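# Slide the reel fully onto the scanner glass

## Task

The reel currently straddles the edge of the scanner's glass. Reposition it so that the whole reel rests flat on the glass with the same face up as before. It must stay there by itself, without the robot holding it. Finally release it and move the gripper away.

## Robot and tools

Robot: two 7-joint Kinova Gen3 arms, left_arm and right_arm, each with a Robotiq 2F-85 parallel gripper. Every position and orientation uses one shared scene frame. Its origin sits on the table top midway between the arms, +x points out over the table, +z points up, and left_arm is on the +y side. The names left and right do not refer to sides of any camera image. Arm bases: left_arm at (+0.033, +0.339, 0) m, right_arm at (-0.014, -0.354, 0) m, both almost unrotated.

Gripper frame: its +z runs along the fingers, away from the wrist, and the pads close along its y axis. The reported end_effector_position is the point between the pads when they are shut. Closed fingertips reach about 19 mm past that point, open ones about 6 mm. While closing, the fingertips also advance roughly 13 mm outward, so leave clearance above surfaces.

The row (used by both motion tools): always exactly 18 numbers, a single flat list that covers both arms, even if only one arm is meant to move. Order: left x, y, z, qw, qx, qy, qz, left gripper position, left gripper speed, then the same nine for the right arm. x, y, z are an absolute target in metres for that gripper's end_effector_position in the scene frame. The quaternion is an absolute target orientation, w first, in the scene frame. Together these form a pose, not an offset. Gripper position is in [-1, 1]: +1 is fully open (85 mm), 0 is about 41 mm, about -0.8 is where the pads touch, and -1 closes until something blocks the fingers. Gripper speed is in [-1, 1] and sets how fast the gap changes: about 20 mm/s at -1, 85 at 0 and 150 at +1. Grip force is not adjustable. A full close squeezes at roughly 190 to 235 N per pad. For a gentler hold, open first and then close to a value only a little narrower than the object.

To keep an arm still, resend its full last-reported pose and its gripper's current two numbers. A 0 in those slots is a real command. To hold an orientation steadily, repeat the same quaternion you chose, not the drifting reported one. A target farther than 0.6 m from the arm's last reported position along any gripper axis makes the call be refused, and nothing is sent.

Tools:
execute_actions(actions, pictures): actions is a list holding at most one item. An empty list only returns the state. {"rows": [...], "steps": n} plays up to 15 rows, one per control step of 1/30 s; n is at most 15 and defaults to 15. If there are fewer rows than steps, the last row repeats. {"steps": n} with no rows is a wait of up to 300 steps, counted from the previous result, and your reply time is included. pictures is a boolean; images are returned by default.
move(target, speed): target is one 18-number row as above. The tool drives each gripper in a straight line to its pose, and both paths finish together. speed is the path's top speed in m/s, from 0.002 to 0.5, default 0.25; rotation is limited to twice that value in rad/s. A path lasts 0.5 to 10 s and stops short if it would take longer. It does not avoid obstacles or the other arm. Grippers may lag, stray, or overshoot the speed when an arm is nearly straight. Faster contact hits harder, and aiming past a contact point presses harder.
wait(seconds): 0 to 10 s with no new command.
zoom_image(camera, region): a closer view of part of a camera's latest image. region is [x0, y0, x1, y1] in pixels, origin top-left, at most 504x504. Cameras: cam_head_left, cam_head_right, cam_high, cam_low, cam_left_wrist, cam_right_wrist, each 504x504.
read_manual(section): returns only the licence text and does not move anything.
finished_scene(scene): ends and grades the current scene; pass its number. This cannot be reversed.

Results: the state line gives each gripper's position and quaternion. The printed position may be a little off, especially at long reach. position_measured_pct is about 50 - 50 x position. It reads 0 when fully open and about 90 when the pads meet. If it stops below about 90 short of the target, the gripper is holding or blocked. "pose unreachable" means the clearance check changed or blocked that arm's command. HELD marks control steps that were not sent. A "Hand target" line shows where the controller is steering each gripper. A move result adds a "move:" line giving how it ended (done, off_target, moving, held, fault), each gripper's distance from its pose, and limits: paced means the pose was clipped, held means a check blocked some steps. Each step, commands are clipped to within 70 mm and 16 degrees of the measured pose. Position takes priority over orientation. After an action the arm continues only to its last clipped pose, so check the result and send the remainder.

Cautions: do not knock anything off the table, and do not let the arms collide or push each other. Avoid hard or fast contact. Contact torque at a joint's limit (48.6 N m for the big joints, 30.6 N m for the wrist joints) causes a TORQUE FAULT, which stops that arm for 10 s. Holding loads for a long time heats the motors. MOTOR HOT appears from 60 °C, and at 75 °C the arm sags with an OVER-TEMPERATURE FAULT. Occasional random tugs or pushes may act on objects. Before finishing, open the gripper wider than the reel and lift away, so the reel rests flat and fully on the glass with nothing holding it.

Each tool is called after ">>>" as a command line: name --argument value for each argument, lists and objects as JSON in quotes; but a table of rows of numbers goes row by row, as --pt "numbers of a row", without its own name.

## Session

>>> execute_actions --actions '[]'

Scene clock: 0.00 s of 4800.00 s.
left_arm: end_effector_position=(+0.1381, +0.2256, +0.2170) position_measured_pct=0.0 end_effector_quat_wxyz=(+0.214, -0.184, +0.956, +0.076) | right_arm: end_effector_position=(+0.0790, -0.5670, +0.3259) position_measured_pct=0.0 end_effector_quat_wxyz=(-0.260, +0.472, +0.796, +0.278)
Joint positions: left_arm=[ 1.221 -0.149  0.244  2.423 -0.427  1.103  3.661] | right_arm=[ 1.248  0.392 -0.026  1.593 -0.113  1.928  1.692]
Joint velocities: left_arm=[-0.    -0.001  0.    -0.001 -0.     0.    -0.   ] | right_arm=[-0. -0.  0. -0.  0.  0.  0.]
Joint torques (N m, as the joint torque sensors report them, + toward a larger angle): no reading
Motor temperatures (°C, as the motors report them): left_arm=[25 21 23 20 30 40 33] | right_arm=[28 26 23 27 30 29 32]
Hand target (left_arm): +0.138, +0.226, +0.217; +0.214, -0.184, +0.956, +0.076
Hand target (right_arm): +0.079, -0.567, +0.326; -0.260, +0.472, +0.796, +0.278

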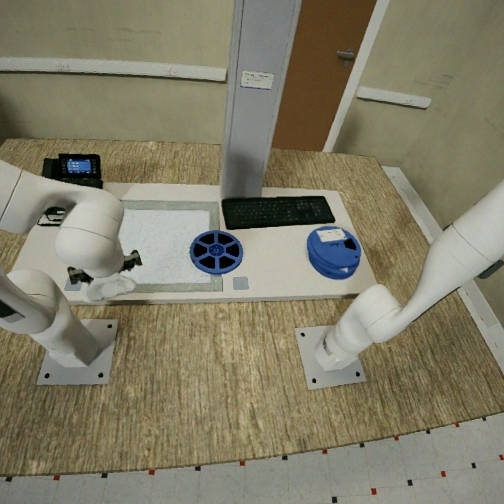

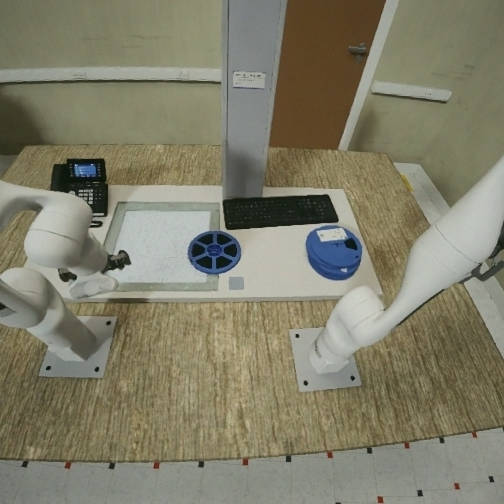

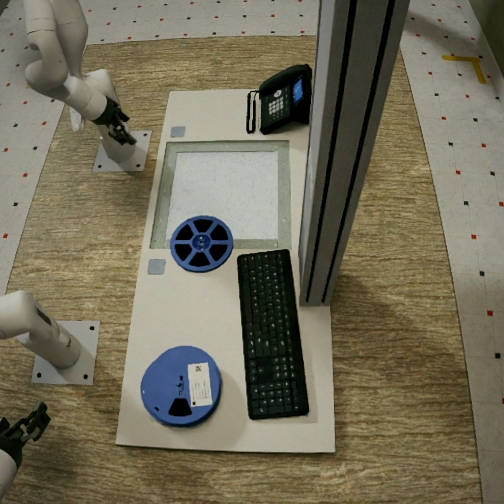

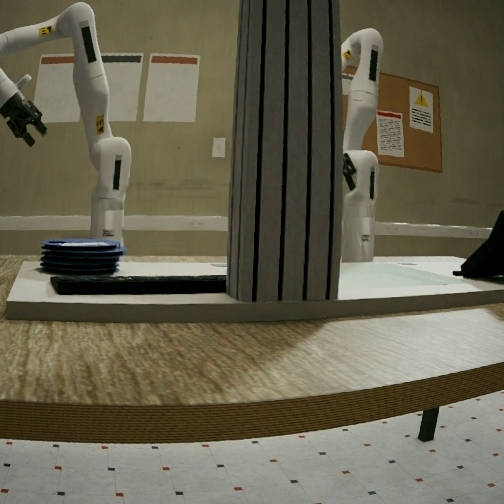

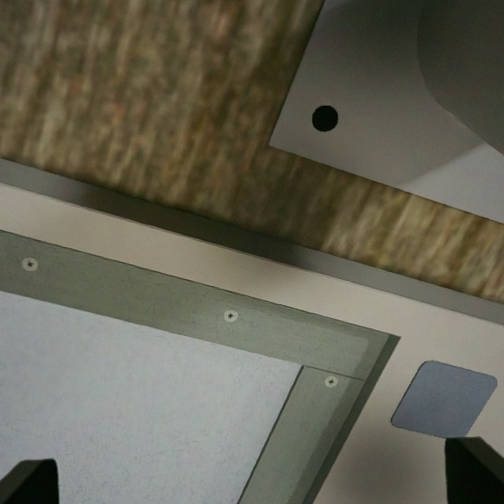

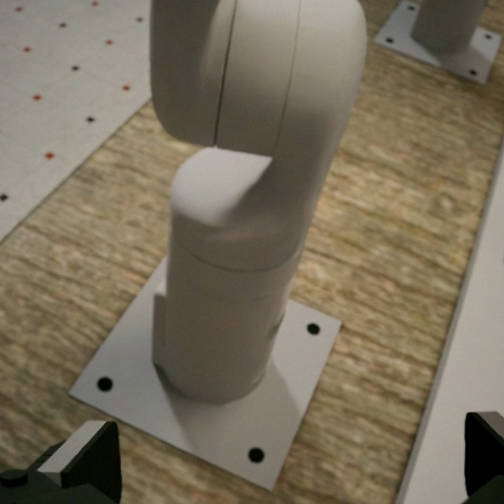

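Reel near (0.345, -0.03); pull with the left arm.

>>> move --target '[0.34,-0.16,0.075,0,0.707,0.707,0,1,0,0.079,-0.567,0.326,-0.26,0.472,0.796,0.278,1,0]'

>>> move --target '[0.34,-0.16,0.039,0,0.707,0.707,0,1,0,0.079,-0.567,0.326,-0.26,0.472,0.796,0.278,1,0]' --speed 0.03

Scene clock: 6.97 s of 4800.00 s.
left_arm: end_effector_position=(+0.3398, -0.1602, +0.0760) position_measured_pct=0.0 end_effector_quat_wxyz=(+0.000, +0.707, +0.707, +0.000) | right_arm: end_effector_position=(+0.0790, -0.5670, +0.3260) position_measured_pct=0.0 end_effector_quat_wxyz=(-0.260, +0.472, +0.795, +0.278)
Joint positions: left_arm=[ 0.708  0.925  0.524  1.288 -0.479  1.051  1.307] | right_arm=[ 1.249  0.392 -0.026  1.593 -0.113  1.928  1.693]
Joint velocities: left_arm=[ 0.002  0.013 -0.002 -0.007  0.002  0.006 -0.003] | right_arm=[-0.001  0.     0.     0.     0.001  0.    -0.   ]
Joint torques (N m, as the joint torque sensors report them, + toward a larger angle): left_arm=[ -0.32 -22.65   4.39  -5.97   0.11   0.28   0.19] | right_arm=[  0.2  -14.2    0.07  -6.23  -0.47   1.92   0.13]
Motor temperatures (°C, as the motors report them): left_arm=[25 21 23 20 30 40 33] | right_arm=[28 26 23 27 30 29 32]
Hand target (left_arm): +0.340, -0.160, +0.075; -0.000, +0.707, +0.707, +0.000
Hand target (right_arm): +0.079, -0.567, +0.326; -0.260, +0.472, +0.795, +0.278
Off the commanded pose (left_arm): 0.001 m, 0 deg.
Off the commanded pose (right_arm): 0.000 m, 0 deg.
move: done

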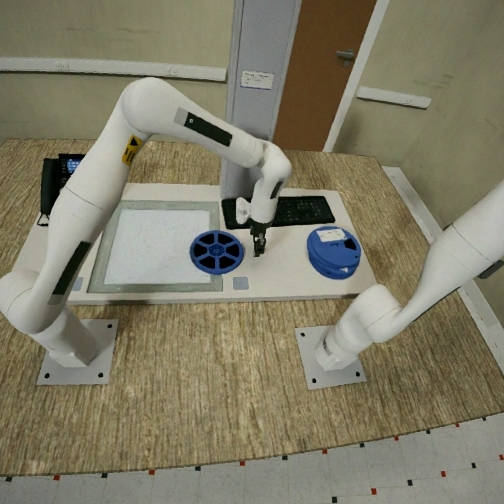

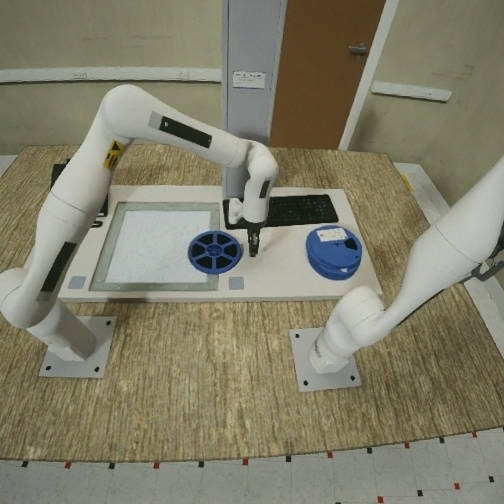

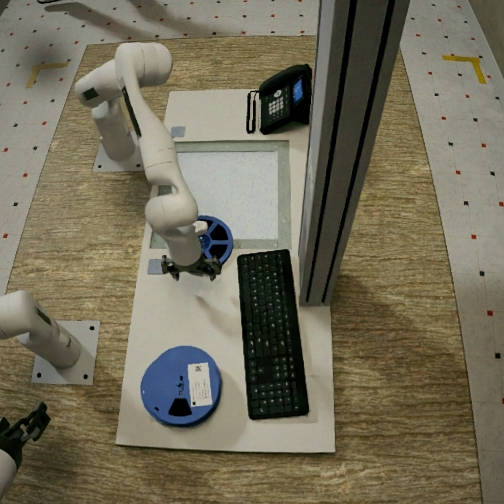

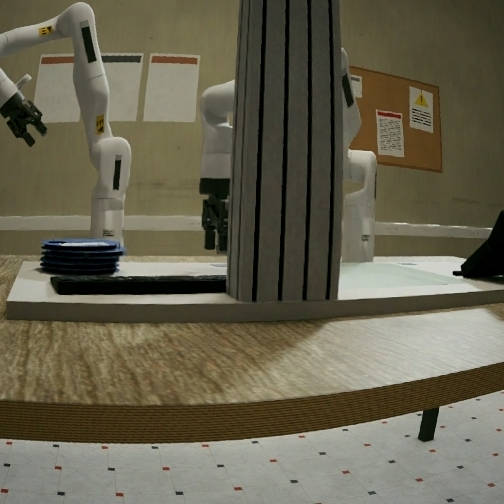

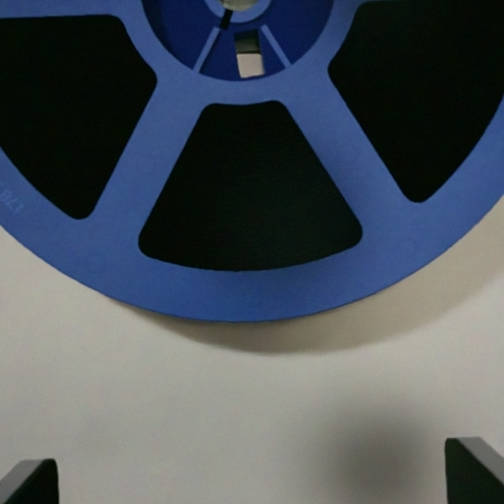

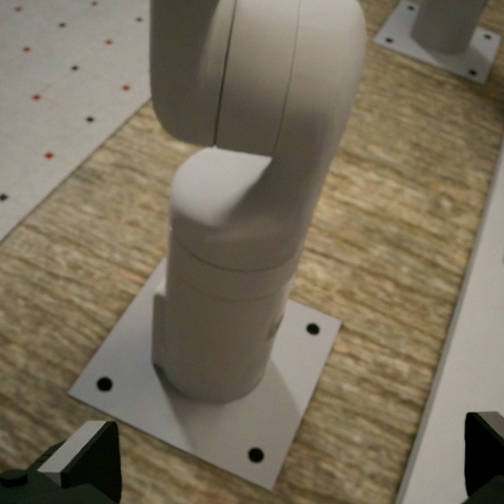

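Scene clock: 8.47 s of 4800.00 s.
left_arm: end_effector_position=(+0.3400, -0.1600, +0.0391) position_measured_pct=0.0 end_effector_quat_wxyz=(+0.000, +0.707, +0.707, -0.000) | right_arm: end_effector_position=(+0.0790, -0.5670, +0.3260) position_measured_pct=0.0 end_effector_quat_wxyz=(-0.260, +0.472, +0.795, +0.278)
Joint positions: left_arm=[ 0.716  0.976  0.503  1.312 -0.502  0.979  1.322] | right_arm=[ 1.249  0.392 -0.026  1.593 -0.113  1.928  1.693]
Joint velocities: left_arm=[ 0.001  0.002 -0.     0.     0.001 -0.001  0.   ] | right_arm=[-0. -0. -0.  0. -0. -0. -0.]
Joint torques (N m, as the joint torque sensors report them, + toward a larger angle): left_arm=[ -0.12 -22.94   3.56  -5.86   0.27   0.09  -0.16] | right_arm=[  0.13 -14.21   0.02  -6.29  -0.43   1.91   0.21]
Motor temperatures (°C, as the motors report them): left_arm=[25 21 23 20 30 40 33] | right_arm=[28 26 23 27 30 29 32]
Hand target (left_arm): +0.340, -0.160, +0.039; -0.000, +0.707, +0.707, -0.000
Hand target (right_arm): +0.079, -0.567, +0.326; -0.260, +0.472, +0.795, +0.278
Off the commanded pose (left_arm): 0.000 m, 0 deg.
Off the commanded pose (right_arm): 0.000 m, 0 deg.
move: done

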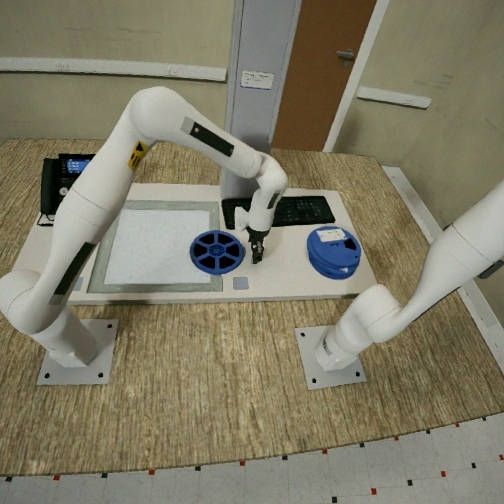

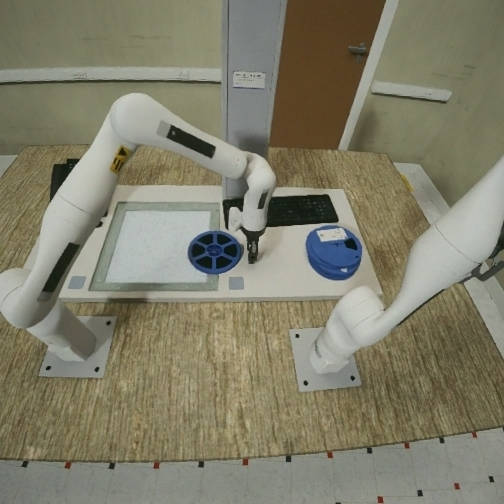

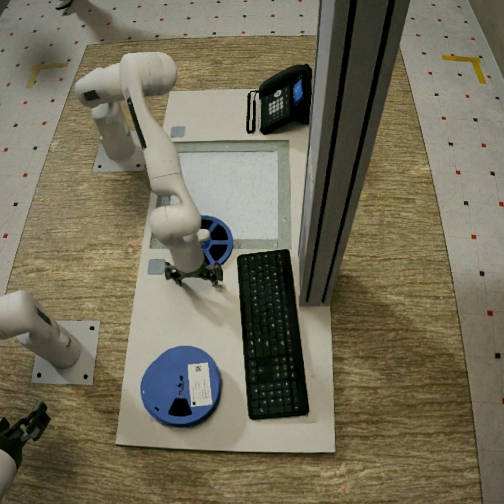

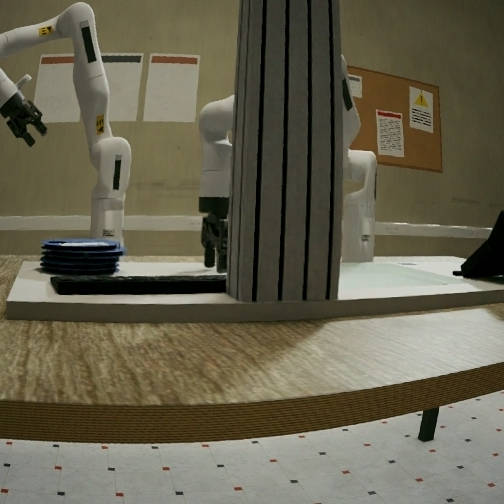

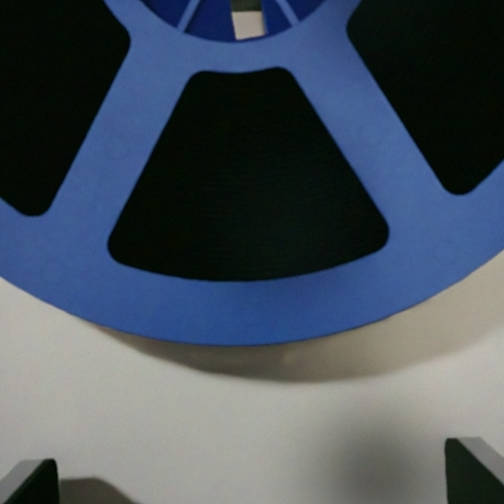

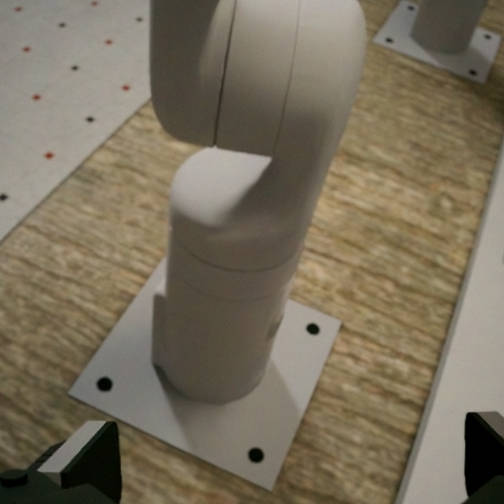

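>>> move --target '[0.355,0.05,0.038,0,0.707,0.707,0,1,0,0.079,-0.567,0.326,-0.26,0.472,0.796,0.278,1,0]' --speed 0.05

>>> move --target '[0.3,-0.1,0.22,0,0.707,0.707,0,1,0,0.079,-0.567,0.326,-0.26,0.472,0.796,0.278,1,0]'

Scene clock: 15.27 s of 4800.00 s.
left_arm: end_effector_position=(+0.3546, +0.0495, +0.0380) position_measured_pct=0.0 end_effector_quat_wxyz=(+0.000, +0.708, +0.707, -0.000) | right_arm: end_effector_position=(+0.0790, -0.5670, +0.3260) position_measured_pct=0.0 end_effector_quat_wxyz=(-0.260, +0.472, +0.795, +0.278)
Joint positions: left_arm=[ 0.338  0.731  0.489  1.911 -0.555  0.637  1.187] | right_arm=[ 1.249  0.392 -0.026  1.593 -0.113  1.928  1.693]
Joint velocities: left_arm=[-0.004  0.    -0.001  0.002  0.001 -0.    -0.001] | right_arm=[ 0.001 -0.     0.     0.    -0.003  0.001 -0.   ]
Joint torques (N m, as the joint torque sensors report them, + toward a larger angle): left_arm=[ -0.43 -16.64   3.53  -3.94   0.16   0.26  -0.12] | right_arm=[  0.23 -14.22  -0.1   -6.27  -0.44   1.95   0.18]
Motor temperatures (°C, as the motors report them): left_arm=[25 21 23 20 30 40 33] | right_arm=[28 26 23 27 30 29 32]
Hand target (left_arm): +0.355, +0.050, +0.038; -0.000, +0.707, +0.707, -0.000
Hand target (right_arm): +0.079, -0.567, +0.326; -0.260, +0.472, +0.795, +0.278
Off the commanded pose (left_arm): 0.001 m, 0 deg.
Off the commanded pose (right_arm): 0.000 m, 0 deg.
move: done

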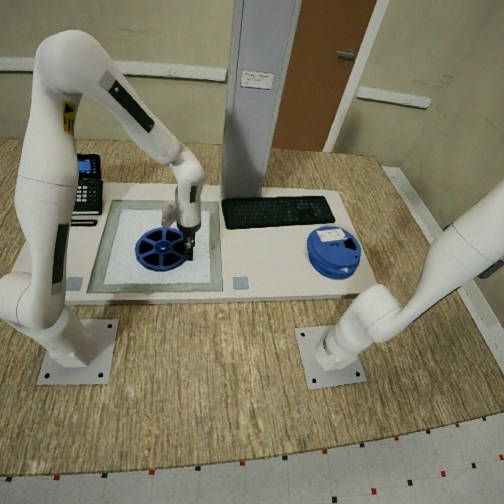

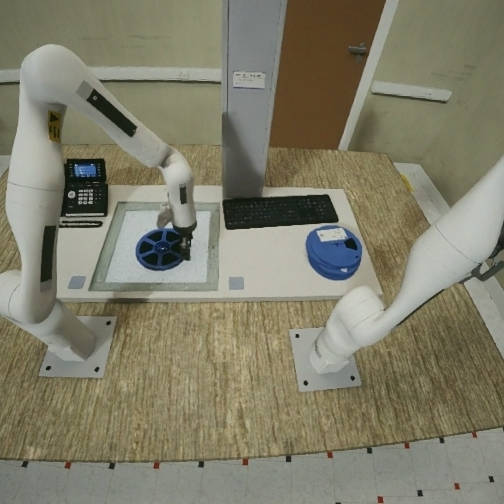

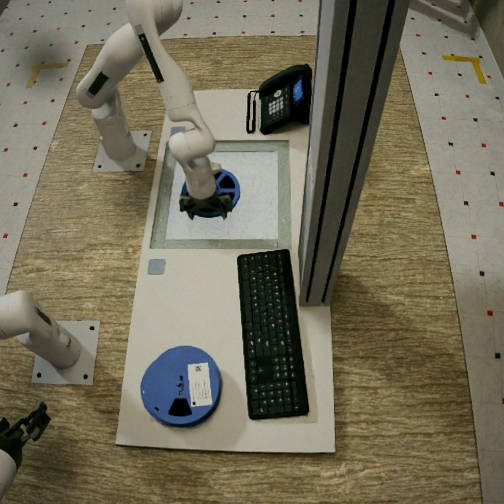

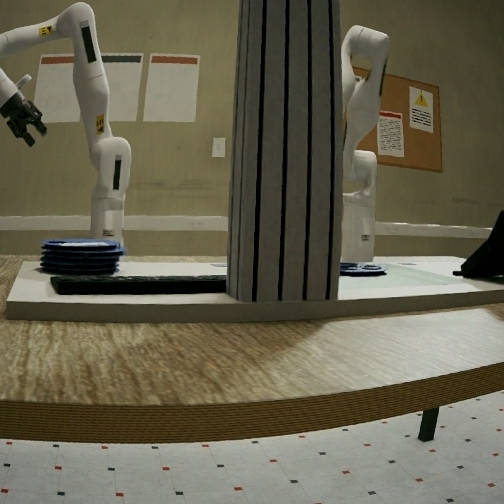

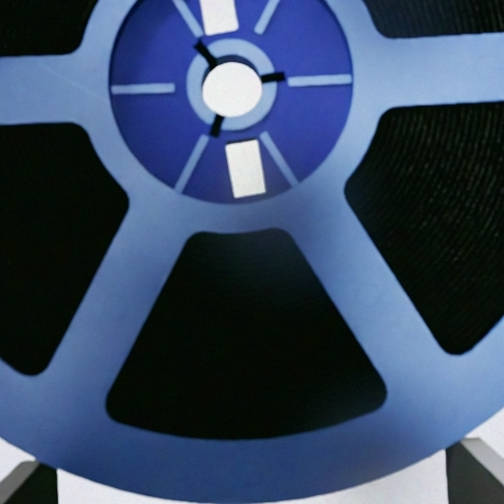

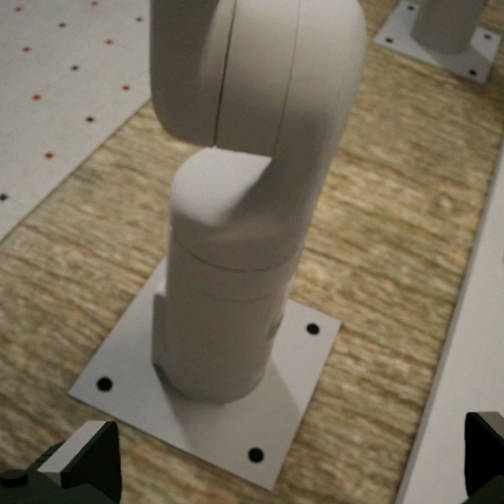

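Scene clock: 16.73 s of 4800.00 s.
left_arm: end_effector_position=(+0.3007, -0.0996, +0.2201) position_measured_pct=0.0 end_effector_quat_wxyz=(+0.001, +0.706, +0.708, +0.001) | right_arm: end_effector_position=(+0.0790, -0.5670, +0.3260) position_measured_pct=0.0 end_effector_quat_wxyz=(-0.260, +0.472, +0.795, +0.278)
Joint positions: left_arm=[ 0.597  0.617  0.642  1.404 -0.376  1.243  1.284] | right_arm=[ 1.249  0.392 -0.026  1.593 -0.113  1.928  1.693]
Joint velocities: left_arm=[ 0.008  0.007  0.003 -0.003 -0.002  0.003  0.001] | right_arm=[ 0.    -0.    -0.     0.     0.003 -0.     0.001]
Joint torques (N m, as the joint torque sensors report them, + toward a larger angle): left_arm=[  0.2  -18.07   4.07  -7.24   0.24   0.51  -0.13] | right_arm=[ -0.01 -14.18   0.05  -6.3   -0.49   1.93   0.26]
Motor temperatures (°C, as the motors report them): left_arm=[25 21 23 20 30 40 33] | right_arm=[28 26 23 27 30 29 32]
Hand target (left_arm): +0.300, -0.100, +0.220; +0.000, +0.707, +0.708, +0.001
Hand target (right_arm): +0.079, -0.567, +0.326; -0.260, +0.472, +0.795, +0.278
Off the commanded pose (left_arm): 0.001 m, 0 deg.
Off the commanded pose (right_arm): 0.000 m, 0 deg.
move: done

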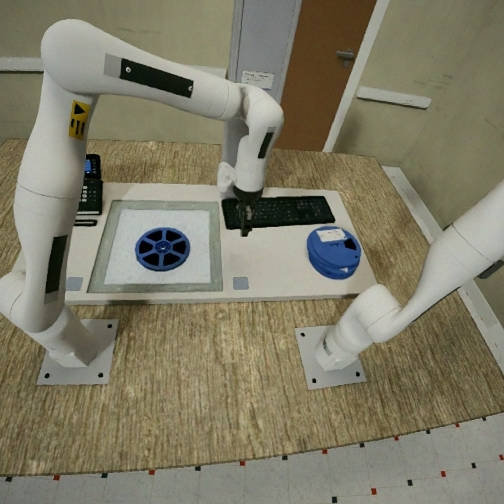

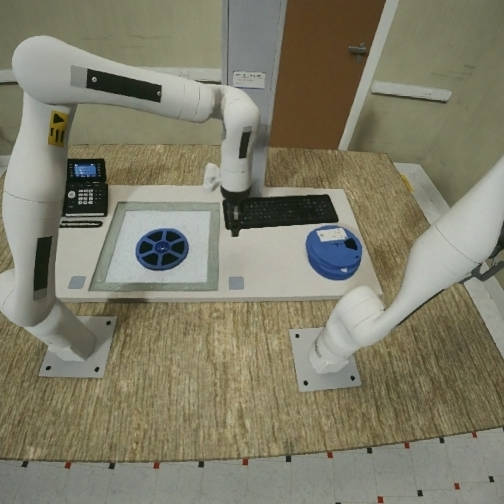

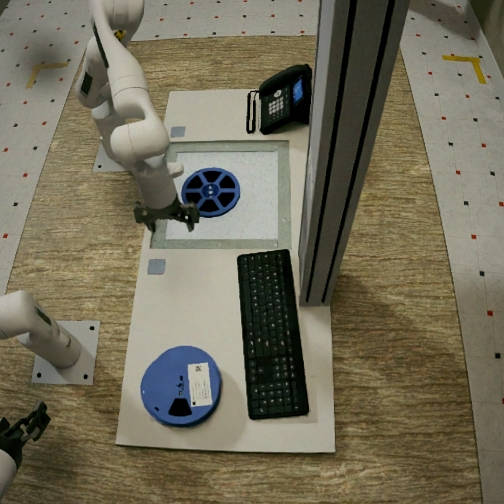

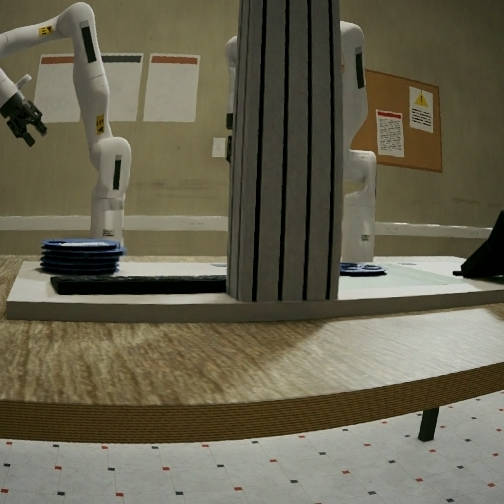

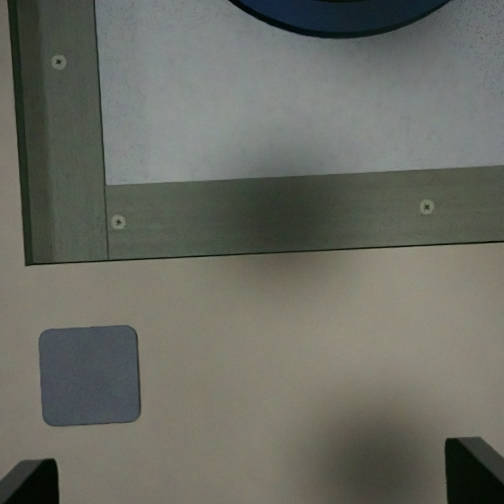

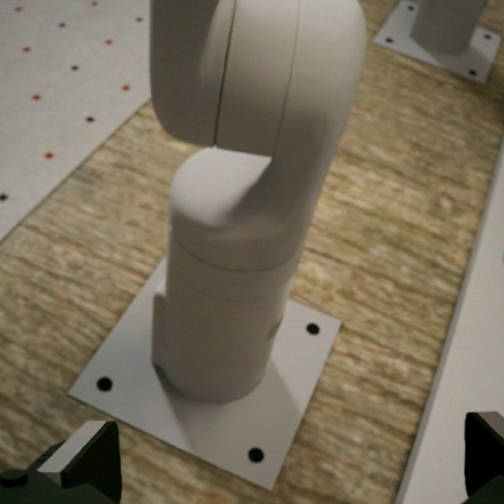

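>>> finished_scene --scene 2

The scene is finished: the task was done.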